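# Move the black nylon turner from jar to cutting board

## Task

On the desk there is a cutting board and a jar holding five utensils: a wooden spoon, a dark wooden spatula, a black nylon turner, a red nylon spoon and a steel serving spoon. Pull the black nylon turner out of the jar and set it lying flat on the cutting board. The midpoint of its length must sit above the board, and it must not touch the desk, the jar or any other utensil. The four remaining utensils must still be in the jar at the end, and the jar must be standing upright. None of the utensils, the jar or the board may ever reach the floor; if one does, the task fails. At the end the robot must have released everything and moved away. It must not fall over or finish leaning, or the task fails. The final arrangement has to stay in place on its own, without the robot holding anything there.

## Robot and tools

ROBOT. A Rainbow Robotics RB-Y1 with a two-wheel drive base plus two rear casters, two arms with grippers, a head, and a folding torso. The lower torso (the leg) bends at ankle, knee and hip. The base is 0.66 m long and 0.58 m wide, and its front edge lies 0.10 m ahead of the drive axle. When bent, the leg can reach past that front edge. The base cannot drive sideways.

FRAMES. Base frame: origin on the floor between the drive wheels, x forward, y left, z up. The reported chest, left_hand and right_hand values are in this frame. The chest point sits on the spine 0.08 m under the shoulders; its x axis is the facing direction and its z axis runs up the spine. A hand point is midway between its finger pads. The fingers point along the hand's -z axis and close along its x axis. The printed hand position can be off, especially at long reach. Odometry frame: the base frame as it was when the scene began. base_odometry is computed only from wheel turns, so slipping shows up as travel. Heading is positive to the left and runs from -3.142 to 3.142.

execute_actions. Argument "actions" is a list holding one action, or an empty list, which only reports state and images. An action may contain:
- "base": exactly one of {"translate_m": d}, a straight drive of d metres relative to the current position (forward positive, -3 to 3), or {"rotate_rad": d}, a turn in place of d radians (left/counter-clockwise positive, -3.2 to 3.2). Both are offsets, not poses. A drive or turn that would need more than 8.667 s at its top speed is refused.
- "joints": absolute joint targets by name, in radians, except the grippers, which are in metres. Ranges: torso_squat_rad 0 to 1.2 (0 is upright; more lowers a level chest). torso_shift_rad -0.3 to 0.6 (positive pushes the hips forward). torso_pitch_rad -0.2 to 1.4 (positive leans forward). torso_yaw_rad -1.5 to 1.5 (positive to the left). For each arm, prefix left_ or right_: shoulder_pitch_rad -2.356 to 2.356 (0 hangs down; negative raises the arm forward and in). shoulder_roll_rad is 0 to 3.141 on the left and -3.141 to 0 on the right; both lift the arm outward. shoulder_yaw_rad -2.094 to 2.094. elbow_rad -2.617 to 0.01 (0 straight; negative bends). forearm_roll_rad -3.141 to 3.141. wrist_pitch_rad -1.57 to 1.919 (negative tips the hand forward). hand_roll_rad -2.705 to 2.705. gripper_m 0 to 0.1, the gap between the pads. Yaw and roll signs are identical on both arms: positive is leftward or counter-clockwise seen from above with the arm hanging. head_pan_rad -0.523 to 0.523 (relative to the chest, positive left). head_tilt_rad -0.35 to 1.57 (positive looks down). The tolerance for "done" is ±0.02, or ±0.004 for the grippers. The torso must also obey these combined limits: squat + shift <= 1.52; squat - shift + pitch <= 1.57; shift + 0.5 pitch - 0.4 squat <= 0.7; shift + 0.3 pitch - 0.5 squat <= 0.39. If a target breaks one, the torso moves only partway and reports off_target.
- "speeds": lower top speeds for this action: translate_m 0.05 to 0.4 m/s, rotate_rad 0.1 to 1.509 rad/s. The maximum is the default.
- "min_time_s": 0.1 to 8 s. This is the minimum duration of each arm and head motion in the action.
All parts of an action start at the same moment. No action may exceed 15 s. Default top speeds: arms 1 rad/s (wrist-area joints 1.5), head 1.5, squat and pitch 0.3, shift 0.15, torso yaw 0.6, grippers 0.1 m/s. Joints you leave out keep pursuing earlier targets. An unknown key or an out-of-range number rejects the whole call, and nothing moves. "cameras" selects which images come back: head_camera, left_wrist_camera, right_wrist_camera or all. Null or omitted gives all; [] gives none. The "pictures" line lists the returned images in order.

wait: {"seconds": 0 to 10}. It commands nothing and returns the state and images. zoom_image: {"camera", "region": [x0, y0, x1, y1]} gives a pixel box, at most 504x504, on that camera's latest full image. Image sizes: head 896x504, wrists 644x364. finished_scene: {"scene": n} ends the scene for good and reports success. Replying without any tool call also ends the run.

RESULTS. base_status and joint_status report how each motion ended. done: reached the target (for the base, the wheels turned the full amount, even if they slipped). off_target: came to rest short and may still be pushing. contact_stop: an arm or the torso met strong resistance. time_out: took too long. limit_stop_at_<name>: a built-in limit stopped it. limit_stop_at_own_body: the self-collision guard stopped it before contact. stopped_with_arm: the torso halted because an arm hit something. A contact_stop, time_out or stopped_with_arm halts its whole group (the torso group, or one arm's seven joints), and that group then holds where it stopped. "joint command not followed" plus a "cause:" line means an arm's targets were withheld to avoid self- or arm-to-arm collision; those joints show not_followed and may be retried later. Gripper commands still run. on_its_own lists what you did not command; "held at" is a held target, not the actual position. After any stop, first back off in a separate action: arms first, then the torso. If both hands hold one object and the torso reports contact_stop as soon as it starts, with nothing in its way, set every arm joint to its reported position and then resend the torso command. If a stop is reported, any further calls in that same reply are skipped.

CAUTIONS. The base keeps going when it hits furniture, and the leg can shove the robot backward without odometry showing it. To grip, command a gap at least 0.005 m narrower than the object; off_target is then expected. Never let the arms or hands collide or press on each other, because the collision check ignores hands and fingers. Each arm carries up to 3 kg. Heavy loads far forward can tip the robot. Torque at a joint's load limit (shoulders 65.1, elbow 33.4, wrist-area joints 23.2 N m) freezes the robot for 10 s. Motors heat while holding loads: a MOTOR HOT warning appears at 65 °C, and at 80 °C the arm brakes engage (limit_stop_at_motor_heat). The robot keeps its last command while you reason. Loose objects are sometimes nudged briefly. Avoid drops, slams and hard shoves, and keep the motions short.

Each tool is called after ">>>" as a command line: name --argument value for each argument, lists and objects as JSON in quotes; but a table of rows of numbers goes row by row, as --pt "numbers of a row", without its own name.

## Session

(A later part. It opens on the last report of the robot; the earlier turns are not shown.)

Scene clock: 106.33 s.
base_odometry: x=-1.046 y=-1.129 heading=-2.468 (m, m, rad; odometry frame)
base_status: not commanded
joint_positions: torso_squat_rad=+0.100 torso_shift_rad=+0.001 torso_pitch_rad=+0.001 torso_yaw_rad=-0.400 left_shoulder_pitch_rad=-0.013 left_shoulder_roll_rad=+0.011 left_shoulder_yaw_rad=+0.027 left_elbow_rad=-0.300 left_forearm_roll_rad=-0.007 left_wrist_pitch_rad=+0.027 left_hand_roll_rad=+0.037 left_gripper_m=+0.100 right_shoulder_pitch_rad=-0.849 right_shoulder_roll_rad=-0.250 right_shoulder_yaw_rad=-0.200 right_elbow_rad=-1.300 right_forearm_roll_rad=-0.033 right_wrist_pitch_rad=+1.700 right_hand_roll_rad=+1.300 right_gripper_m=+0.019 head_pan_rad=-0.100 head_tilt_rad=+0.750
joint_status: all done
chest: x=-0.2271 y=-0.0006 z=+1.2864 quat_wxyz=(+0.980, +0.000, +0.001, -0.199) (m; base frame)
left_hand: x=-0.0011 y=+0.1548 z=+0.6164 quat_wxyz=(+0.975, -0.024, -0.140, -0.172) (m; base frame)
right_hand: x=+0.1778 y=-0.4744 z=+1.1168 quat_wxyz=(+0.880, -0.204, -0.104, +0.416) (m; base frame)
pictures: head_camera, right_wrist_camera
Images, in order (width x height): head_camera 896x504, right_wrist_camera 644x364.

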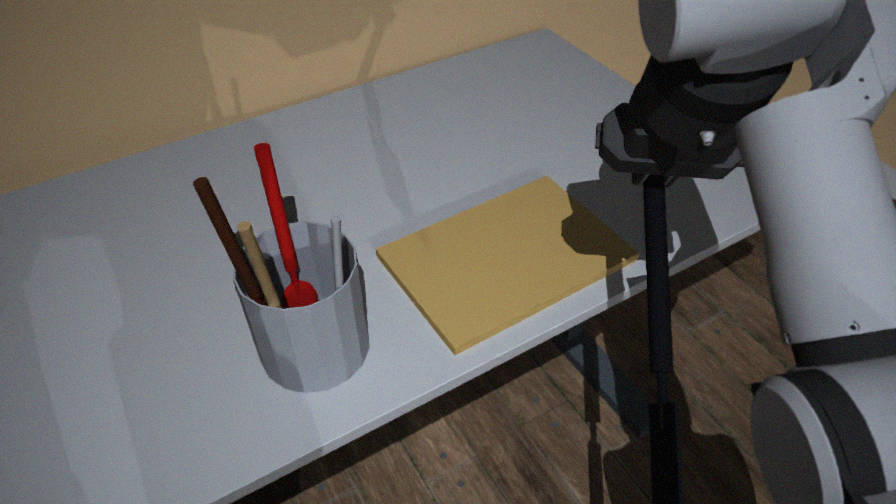

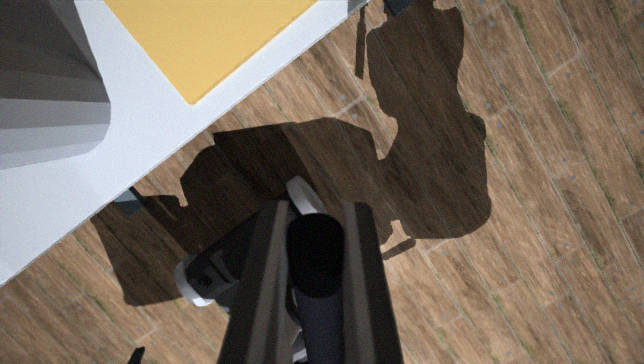

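>>> execute_actions --actions '[{"joints":{"right_wrist_pitch_rad":1.2,"right_hand_roll_rad":-0.1},"min_time_s":2}]' --cameras '[]'

>>> execute_actions --actions '[{"joints":{"right_wrist_pitch_rad":0.85,"right_shoulder_pitch_rad":-0.65,"right_elbow_rad":-1.0,"right_shoulder_roll_rad":-0.35},"min_time_s":2}]' --cameras '["head_camera","right_wrist_camera"]'

Scene clock: 119.33 s.
base_odometry: x=-1.046 y=-1.129 heading=-2.468 (m, m, rad; odometry frame)
base_status: not commanded
joint_positions: torso_squat_rad=+0.100 torso_shift_rad=+0.001 torso_pitch_rad=+0.001 torso_yaw_rad=-0.400 left_shoulder_pitch_rad=-0.013 left_shoulder_roll_rad=+0.011 left_shoulder_yaw_rad=+0.027 left_elbow_rad=-0.300 left_forearm_roll_rad=-0.007 left_wrist_pitch_rad=+0.027 left_hand_roll_rad=+0.037 left_gripper_m=+0.100 right_shoulder_pitch_rad=-0.849 right_shoulder_roll_rad=-0.250 right_shoulder_yaw_rad=-0.200 right_elbow_rad=-1.300 right_forearm_roll_rad=-0.033 right_wrist_pitch_rad=+1.200 right_hand_roll_rad=-0.100 right_gripper_m=+0.019 head_pan_rad=-0.100 head_tilt_rad=+0.750
joint_status: all done
chest: x=-0.2271 y=-0.0006 z=+1.2864 quat_wxyz=(+0.980, +0.000, +0.001, -0.199) (m; base frame)
left_hand: x=-0.0011 y=+0.1548 z=+0.6164 quat_wxyz=(+0.975, -0.024, -0.140, -0.172) (m; base frame)
right_hand: x=+0.2600 y=-0.5046 z=+1.1899 quat_wxyz=(+0.862, -0.124, -0.442, -0.214) (m; base frame)
pictures: none
No camera images: the call's "cameras" was empty. Leave "cameras" out to get every camera's image.

Scene clock: 121.63 s.
base_odometry: x=-1.046 y=-1.129 heading=-2.468 (m, m, rad; odometry frame)
base_status: not commanded
joint_positions: torso_squat_rad=+0.100 torso_shift_rad=+0.001 torso_pitch_rad=+0.001 torso_yaw_rad=-0.400 left_shoulder_pitch_rad=-0.013 left_shoulder_roll_rad=+0.011 left_shoulder_yaw_rad=+0.027 left_elbow_rad=-0.300 left_forearm_roll_rad=-0.007 left_wrist_pitch_rad=+0.027 left_hand_roll_rad=+0.037 left_gripper_m=+0.100 right_shoulder_pitch_rad=-0.650 right_shoulder_roll_rad=-0.350 right_shoulder_yaw_rad=-0.200 right_elbow_rad=-1.000 right_forearm_roll_rad=-0.033 right_wrist_pitch_rad=+0.850 right_hand_roll_rad=-0.100 right_gripper_m=+0.019 head_pan_rad=-0.100 head_tilt_rad=+0.750
joint_status: all done
chest: x=-0.2271 y=-0.0006 z=+1.2864 quat_wxyz=(+0.980, +0.000, +0.001, -0.199) (m; base frame)
left_hand: x=-0.0011 y=+0.1548 z=+0.6164 quat_wxyz=(+0.975, -0.024, -0.140, -0.172) (m; base frame)
right_hand: x=+0.1828 y=-0.6001 z=+1.0296 quat_wxyz=(+0.872, -0.178, -0.377, -0.257) (m; base frame)
pictures: head_camera, right_wrist_camera
Images, in order (width x height): head_camera 896x504, right_wrist_camera 644x364.

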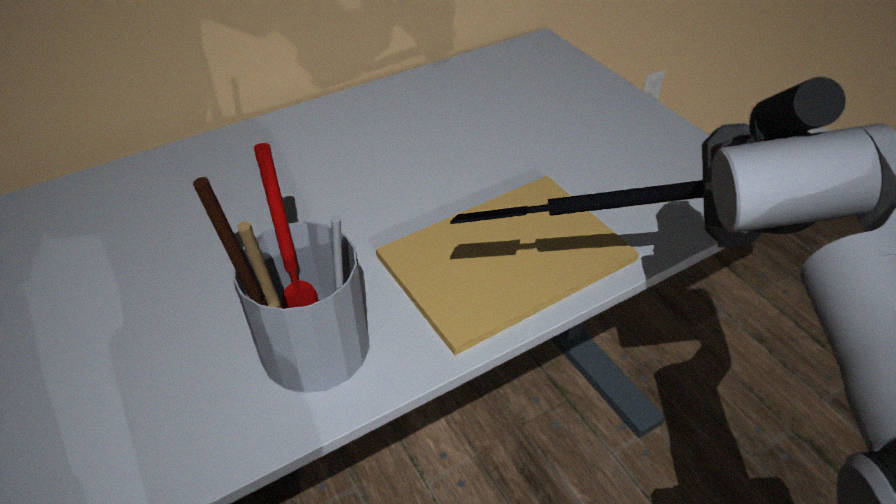

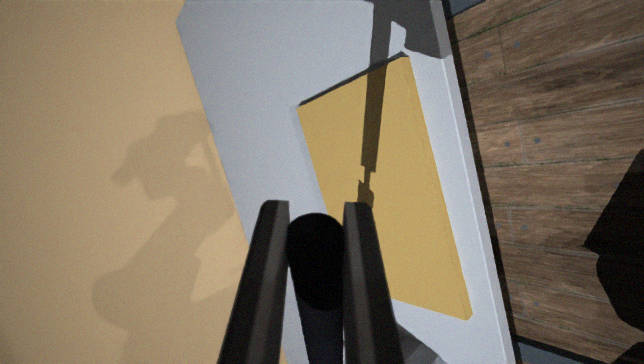

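>>> execute_actions --actions '[{"base":{"translate_m":0.16},"joints":{"torso_yaw_rad":-0.33,"torso_squat_rad":0.5,"head_pan_rad":-0.3},"speeds":{"translate_m":0.1}}]' --cameras '["head_camera","right_wrist_camera"]'

Scene clock: 132.63 s.
base_odometry: x=-1.171 y=-1.228 heading=-2.470 (m, m, rad; odometry frame)
base_status: done
joint_positions: torso_squat_rad=+0.500 torso_shift_rad=+0.001 torso_pitch_rad=+0.001 torso_yaw_rad=-0.330 left_shoulder_pitch_rad=-0.013 left_shoulder_roll_rad=+0.011 left_shoulder_yaw_rad=+0.027 left_elbow_rad=-0.300 left_forearm_roll_rad=-0.007 left_wrist_pitch_rad=+0.027 left_hand_roll_rad=+0.037 left_gripper_m=+0.100 right_shoulder_pitch_rad=-0.650 right_shoulder_roll_rad=-0.350 right_shoulder_yaw_rad=-0.200 right_elbow_rad=-1.000 right_forearm_roll_rad=-0.033 right_wrist_pitch_rad=+0.850 right_hand_roll_rad=-0.100 right_gripper_m=+0.019 head_pan_rad=-0.300 head_tilt_rad=+0.750
joint_status: all done
chest: x=-0.2272 y=-0.0005 z=+1.2042 quat_wxyz=(+0.986, +0.000, +0.001, -0.164) (m; base frame)
left_hand: x=-0.0125 y=+0.1703 z=+0.5343 quat_wxyz=(+0.980, -0.019, -0.141, -0.138) (m; base frame)
right_hand: x=+0.2236 y=-0.5700 z=+0.9474 quat_wxyz=(+0.880, -0.165, -0.383, -0.226) (m; base frame)
pictures: head_camera, right_wrist_camera
Images, in order (width x height): head_camera 896x504, right_wrist_camera 644x364.

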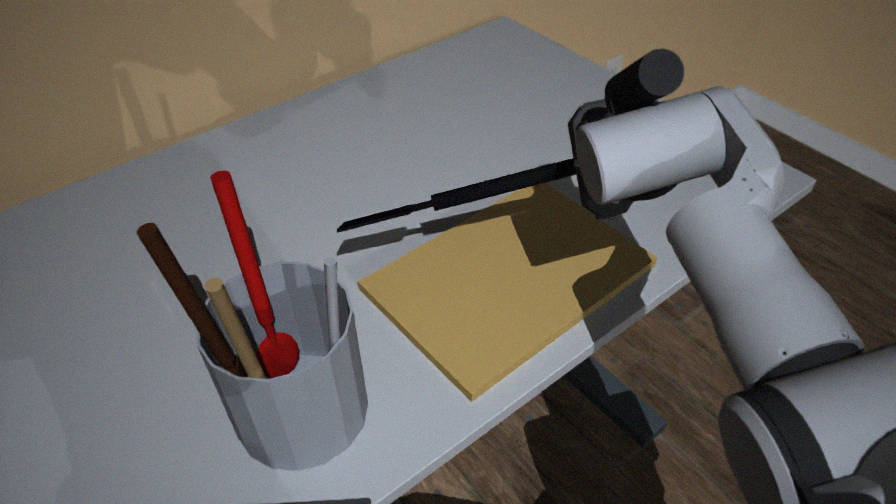

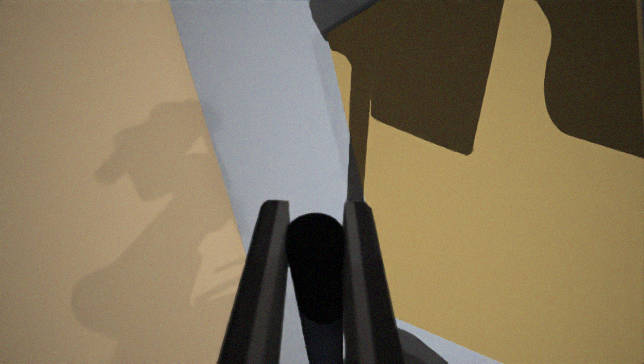

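>>> execute_actions --actions '[{"joints":{"torso_yaw_rad":-0.4,"torso_squat_rad":0.65}}]' --cameras '["head_camera","right_wrist_camera"]'

Scene clock: 137.30 s.
base_odometry: x=-1.171 y=-1.228 heading=-2.470 (m, m, rad; odometry frame)
base_status: not commanded
joint_positions: torso_squat_rad=+0.650 torso_shift_rad=+0.001 torso_pitch_rad=+0.001 torso_yaw_rad=-0.400 left_shoulder_pitch_rad=-0.013 left_shoulder_roll_rad=+0.011 left_shoulder_yaw_rad=+0.027 left_elbow_rad=-0.300 left_forearm_roll_rad=-0.007 left_wrist_pitch_rad=+0.027 left_hand_roll_rad=+0.037 left_gripper_m=+0.100 right_shoulder_pitch_rad=-0.650 right_shoulder_roll_rad=-0.350 right_shoulder_yaw_rad=-0.200 right_elbow_rad=-1.000 right_forearm_roll_rad=-0.033 right_wrist_pitch_rad=+0.850 right_hand_roll_rad=-0.100 right_gripper_m=+0.019 head_pan_rad=-0.300 head_tilt_rad=+0.750
joint_status: all done
chest: x=-0.2275 y=-0.0005 z=+1.1472 quat_wxyz=(+0.980, +0.000, +0.000, -0.199) (m; base frame)
left_hand: x=-0.0012 y=+0.1549 z=+0.4772 quat_wxyz=(+0.975, -0.024, -0.140, -0.172) (m; base frame)
right_hand: x=+0.1825 y=-0.6000 z=+0.8905 quat_wxyz=(+0.872, -0.178, -0.377, -0.257) (m; base frame)
pictures: head_camera, right_wrist_camera
Images, in order (width x height): head_camera 896x504, right_wrist_camera 644x364.

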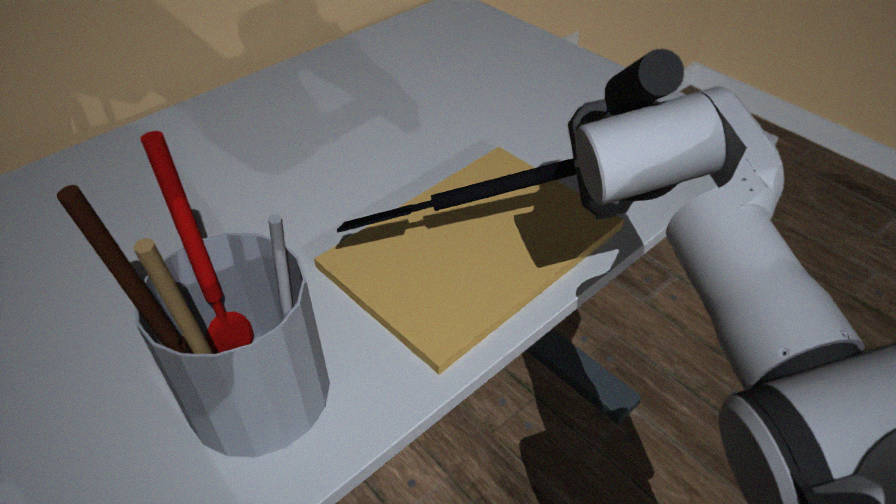

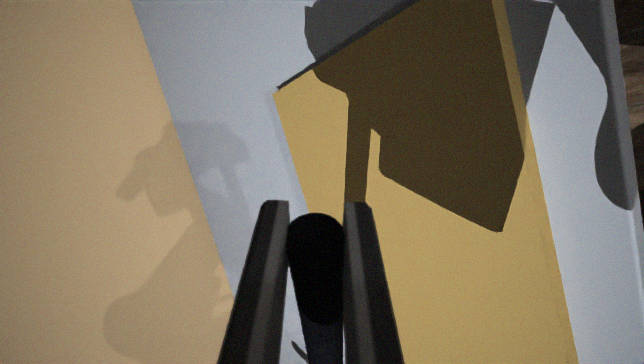

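>>> execute_actions --actions '[{"base":{"translate_m":-0.025},"joints":{"torso_squat_rad":0.72}}]' --cameras '["head_camera","right_wrist_camera"]'

Scene clock: 140.70 s.
base_odometry: x=-1.151 y=-1.213 heading=-2.470 (m, m, rad; odometry frame)
base_status: done
joint_positions: torso_squat_rad=+0.720 torso_shift_rad=+0.001 torso_pitch_rad=+0.001 torso_yaw_rad=-0.400 left_shoulder_pitch_rad=-0.013 left_shoulder_roll_rad=+0.011 left_shoulder_yaw_rad=+0.027 left_elbow_rad=-0.300 left_forearm_roll_rad=-0.007 left_wrist_pitch_rad=+0.027 left_hand_roll_rad=+0.037 left_gripper_m=+0.100 right_shoulder_pitch_rad=-0.649 right_shoulder_roll_rad=-0.350 right_shoulder_yaw_rad=-0.200 right_elbow_rad=-1.000 right_forearm_roll_rad=-0.033 right_wrist_pitch_rad=+0.850 right_hand_roll_rad=-0.100 right_gripper_m=+0.019 head_pan_rad=-0.300 head_tilt_rad=+0.750
joint_status: all done
chest: x=-0.2275 y=-0.0005 z=+1.1162 quat_wxyz=(+0.980, +0.000, +0.000, -0.199) (m; base frame)
left_hand: x=-0.0012 y=+0.1549 z=+0.4462 quat_wxyz=(+0.975, -0.024, -0.140, -0.172) (m; base frame)
right_hand: x=+0.1825 y=-0.6000 z=+0.8595 quat_wxyz=(+0.872, -0.178, -0.377, -0.257) (m; base frame)
pictures: head_camera, right_wrist_camera
Images, in order (width x height): head_camera 896x504, right_wrist_camera 644x364.

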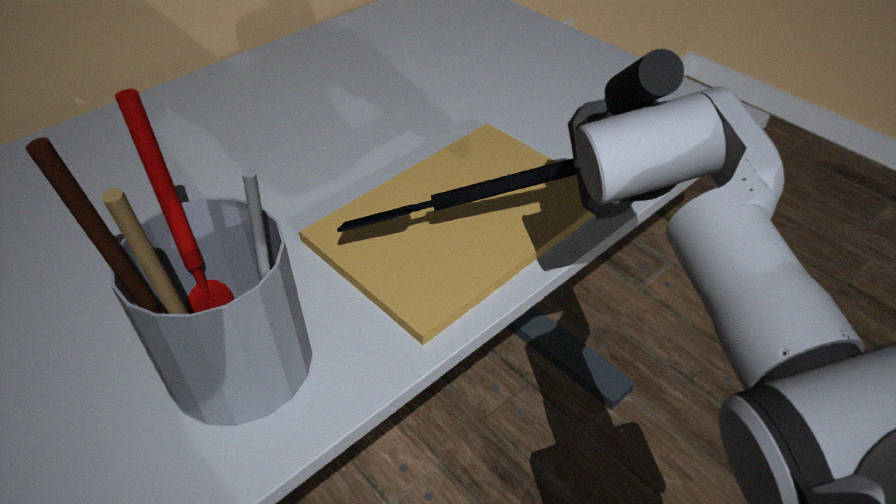

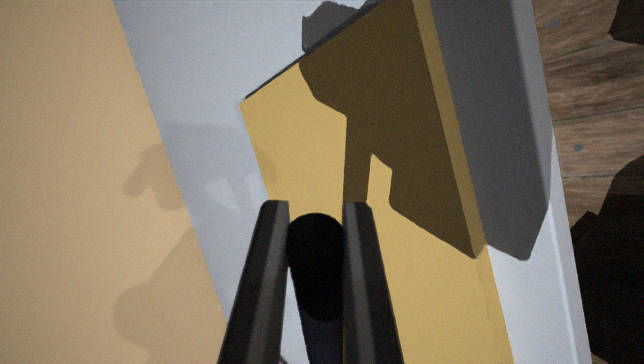

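>>> execute_actions --actions '[{"joints":{"torso_squat_rad":0.76,"right_hand_roll_rad":-0.2}}]' --cameras '["head_camera","right_wrist_camera"]'

>>> execute_actions --actions '[{"joints":{"right_gripper_m":0.04}}]' --cameras '["head_camera","right_wrist_camera"]'

Scene clock: 145.87 s.
base_odometry: x=-1.151 y=-1.213 heading=-2.470 (m, m, rad; odometry frame)
base_status: not commanded
joint_positions: torso_squat_rad=+0.760 torso_shift_rad=+0.001 torso_pitch_rad=+0.001 torso_yaw_rad=-0.400 left_shoulder_pitch_rad=-0.013 left_shoulder_roll_rad=+0.011 left_shoulder_yaw_rad=+0.027 left_elbow_rad=-0.300 left_forearm_roll_rad=-0.007 left_wrist_pitch_rad=+0.027 left_hand_roll_rad=+0.037 left_gripper_m=+0.100 right_shoulder_pitch_rad=-0.649 right_shoulder_roll_rad=-0.350 right_shoulder_yaw_rad=-0.200 right_elbow_rad=-1.000 right_forearm_roll_rad=-0.033 right_wrist_pitch_rad=+0.850 right_hand_roll_rad=-0.200 right_gripper_m=+0.019 head_pan_rad=-0.300 head_tilt_rad=+0.750
joint_status: all done
chest: x=-0.2275 y=-0.0004 z=+1.0973 quat_wxyz=(+0.980, +0.000, +0.000, -0.199) (m; base frame)
left_hand: x=-0.0013 y=+0.1549 z=+0.4274 quat_wxyz=(+0.975, -0.024, -0.140, -0.172) (m; base frame)
right_hand: x=+0.1824 y=-0.6000 z=+0.8406 quat_wxyz=(+0.858, -0.159, -0.386, -0.300) (m; base frame)
pictures: head_camera, right_wrist_camera
Images, in order (width x height): head_camera 896x504, right_wrist_camera 644x364.

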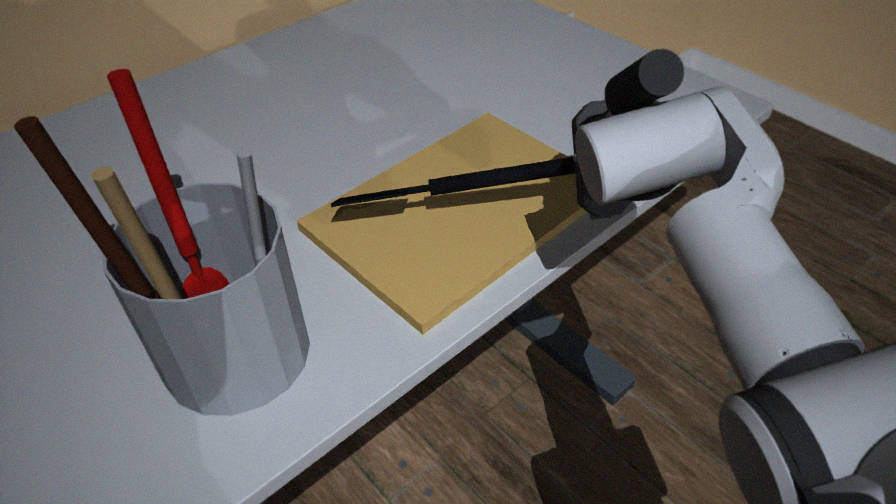

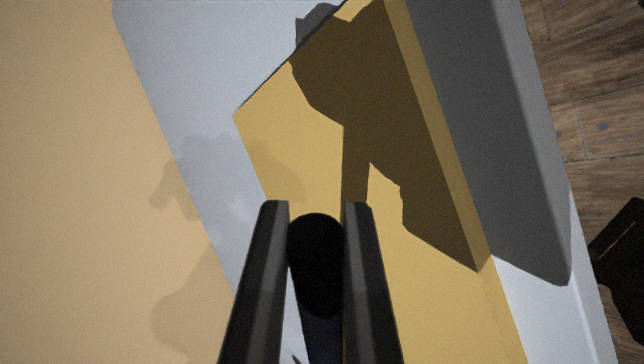

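Scene clock: 146.70 s.
base_odometry: x=-1.151 y=-1.213 heading=-2.470 (m, m, rad; odometry frame)
base_status: not commanded
joint_positions: torso_squat_rad=+0.760 torso_shift_rad=+0.001 torso_pitch_rad=+0.001 torso_yaw_rad=-0.400 left_shoulder_pitch_rad=-0.013 left_shoulder_roll_rad=+0.011 left_shoulder_yaw_rad=+0.027 left_elbow_rad=-0.300 left_forearm_roll_rad=-0.007 left_wrist_pitch_rad=+0.027 left_hand_roll_rad=+0.037 left_gripper_m=+0.100 right_shoulder_pitch_rad=-0.649 right_shoulder_roll_rad=-0.350 right_shoulder_yaw_rad=-0.200 right_elbow_rad=-1.000 right_forearm_roll_rad=-0.033 right_wrist_pitch_rad=+0.850 right_hand_roll_rad=-0.200 right_gripper_m=+0.040 head_pan_rad=-0.300 head_tilt_rad=+0.750
joint_status: all done
chest: x=-0.2275 y=-0.0004 z=+1.0973 quat_wxyz=(+0.980, +0.000, +0.000, -0.199) (m; base frame)
left_hand: x=-0.0013 y=+0.1549 z=+0.4274 quat_wxyz=(+0.975, -0.024, -0.140, -0.172) (m; base frame)
right_hand: x=+0.1824 y=-0.6000 z=+0.8406 quat_wxyz=(+0.858, -0.159, -0.386, -0.300) (m; base frame)
pictures: head_camera, right_wrist_camera
Images, in order (width x height): head_camera 896x504, right_wrist_camera 644x364.

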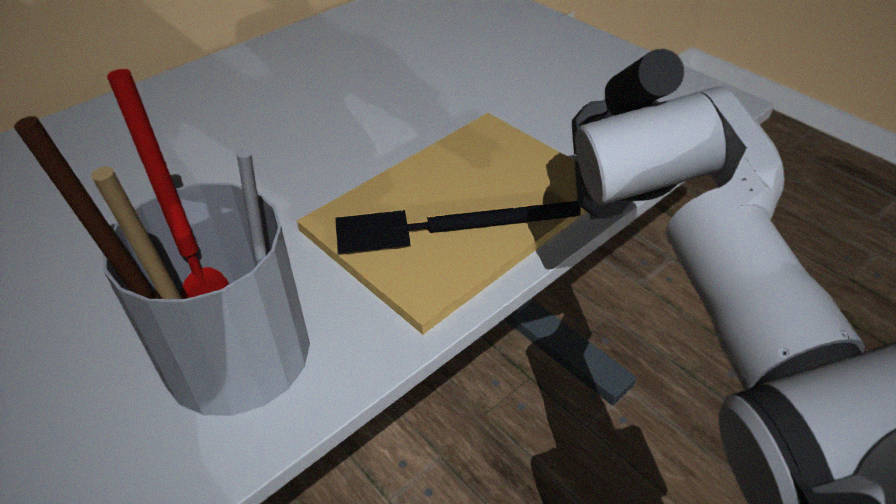

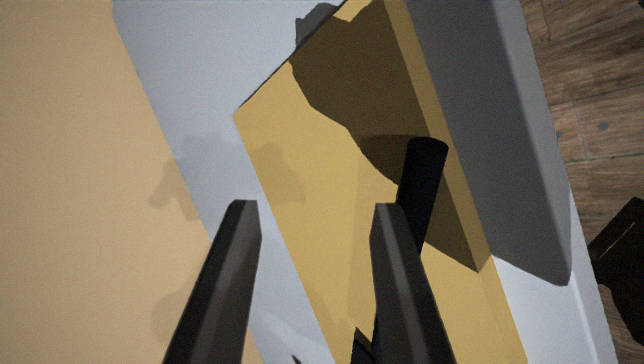

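>>> execute_actions --actions '[{"base":{"translate_m":-0.35},"joints":{"torso_squat_rad":0.5}}]' --cameras '["head_camera"]'

>>> finished_scene --scene 1

Scene clock: 153.50 s.
base_odometry: x=-0.877 y=-0.995 heading=-2.472 (m, m, rad; odometry frame)
base_status: done
joint_positions: torso_squat_rad=+0.500 torso_shift_rad=+0.001 torso_pitch_rad=+0.001 torso_yaw_rad=-0.400 left_shoulder_pitch_rad=-0.013 left_shoulder_roll_rad=+0.011 left_shoulder_yaw_rad=+0.027 left_elbow_rad=-0.300 left_forearm_roll_rad=-0.007 left_wrist_pitch_rad=+0.027 left_hand_roll_rad=+0.037 left_gripper_m=+0.100 right_shoulder_pitch_rad=-0.650 right_shoulder_roll_rad=-0.350 right_shoulder_yaw_rad=-0.200 right_elbow_rad=-1.000 right_forearm_roll_rad=-0.033 right_wrist_pitch_rad=+0.850 right_hand_roll_rad=-0.200 right_gripper_m=+0.040 head_pan_rad=-0.300 head_tilt_rad=+0.750
joint_status: all done
chest: x=-0.2274 y=-0.0005 z=+1.2042 quat_wxyz=(+0.980, +0.000, +0.000, -0.199) (m; base frame)
left_hand: x=-0.0012 y=+0.1549 z=+0.5343 quat_wxyz=(+0.975, -0.023, -0.140, -0.172) (m; base frame)
right_hand: x=+0.1826 y=-0.6002 z=+0.9476 quat_wxyz=(+0.858, -0.159, -0.386, -0.300) (m; base frame)
pictures: head_camera
Images, in order (width x height): head_camera 896x504.

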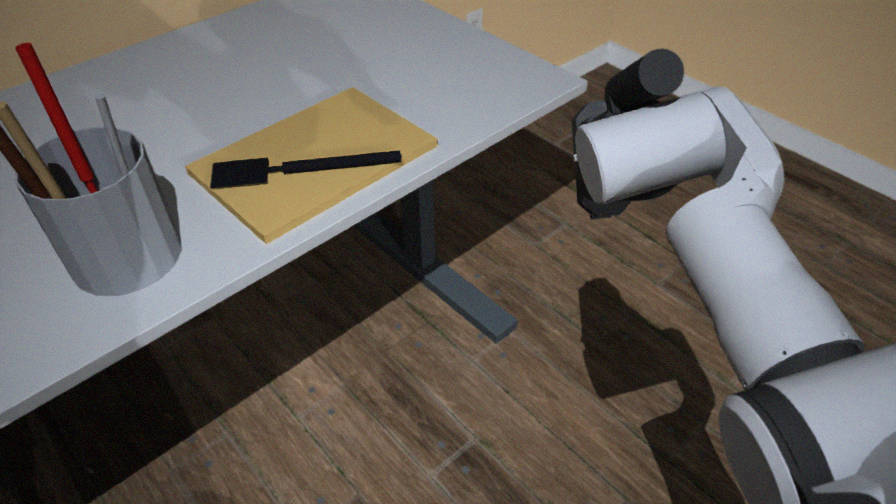

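The scene is finished: the task was done.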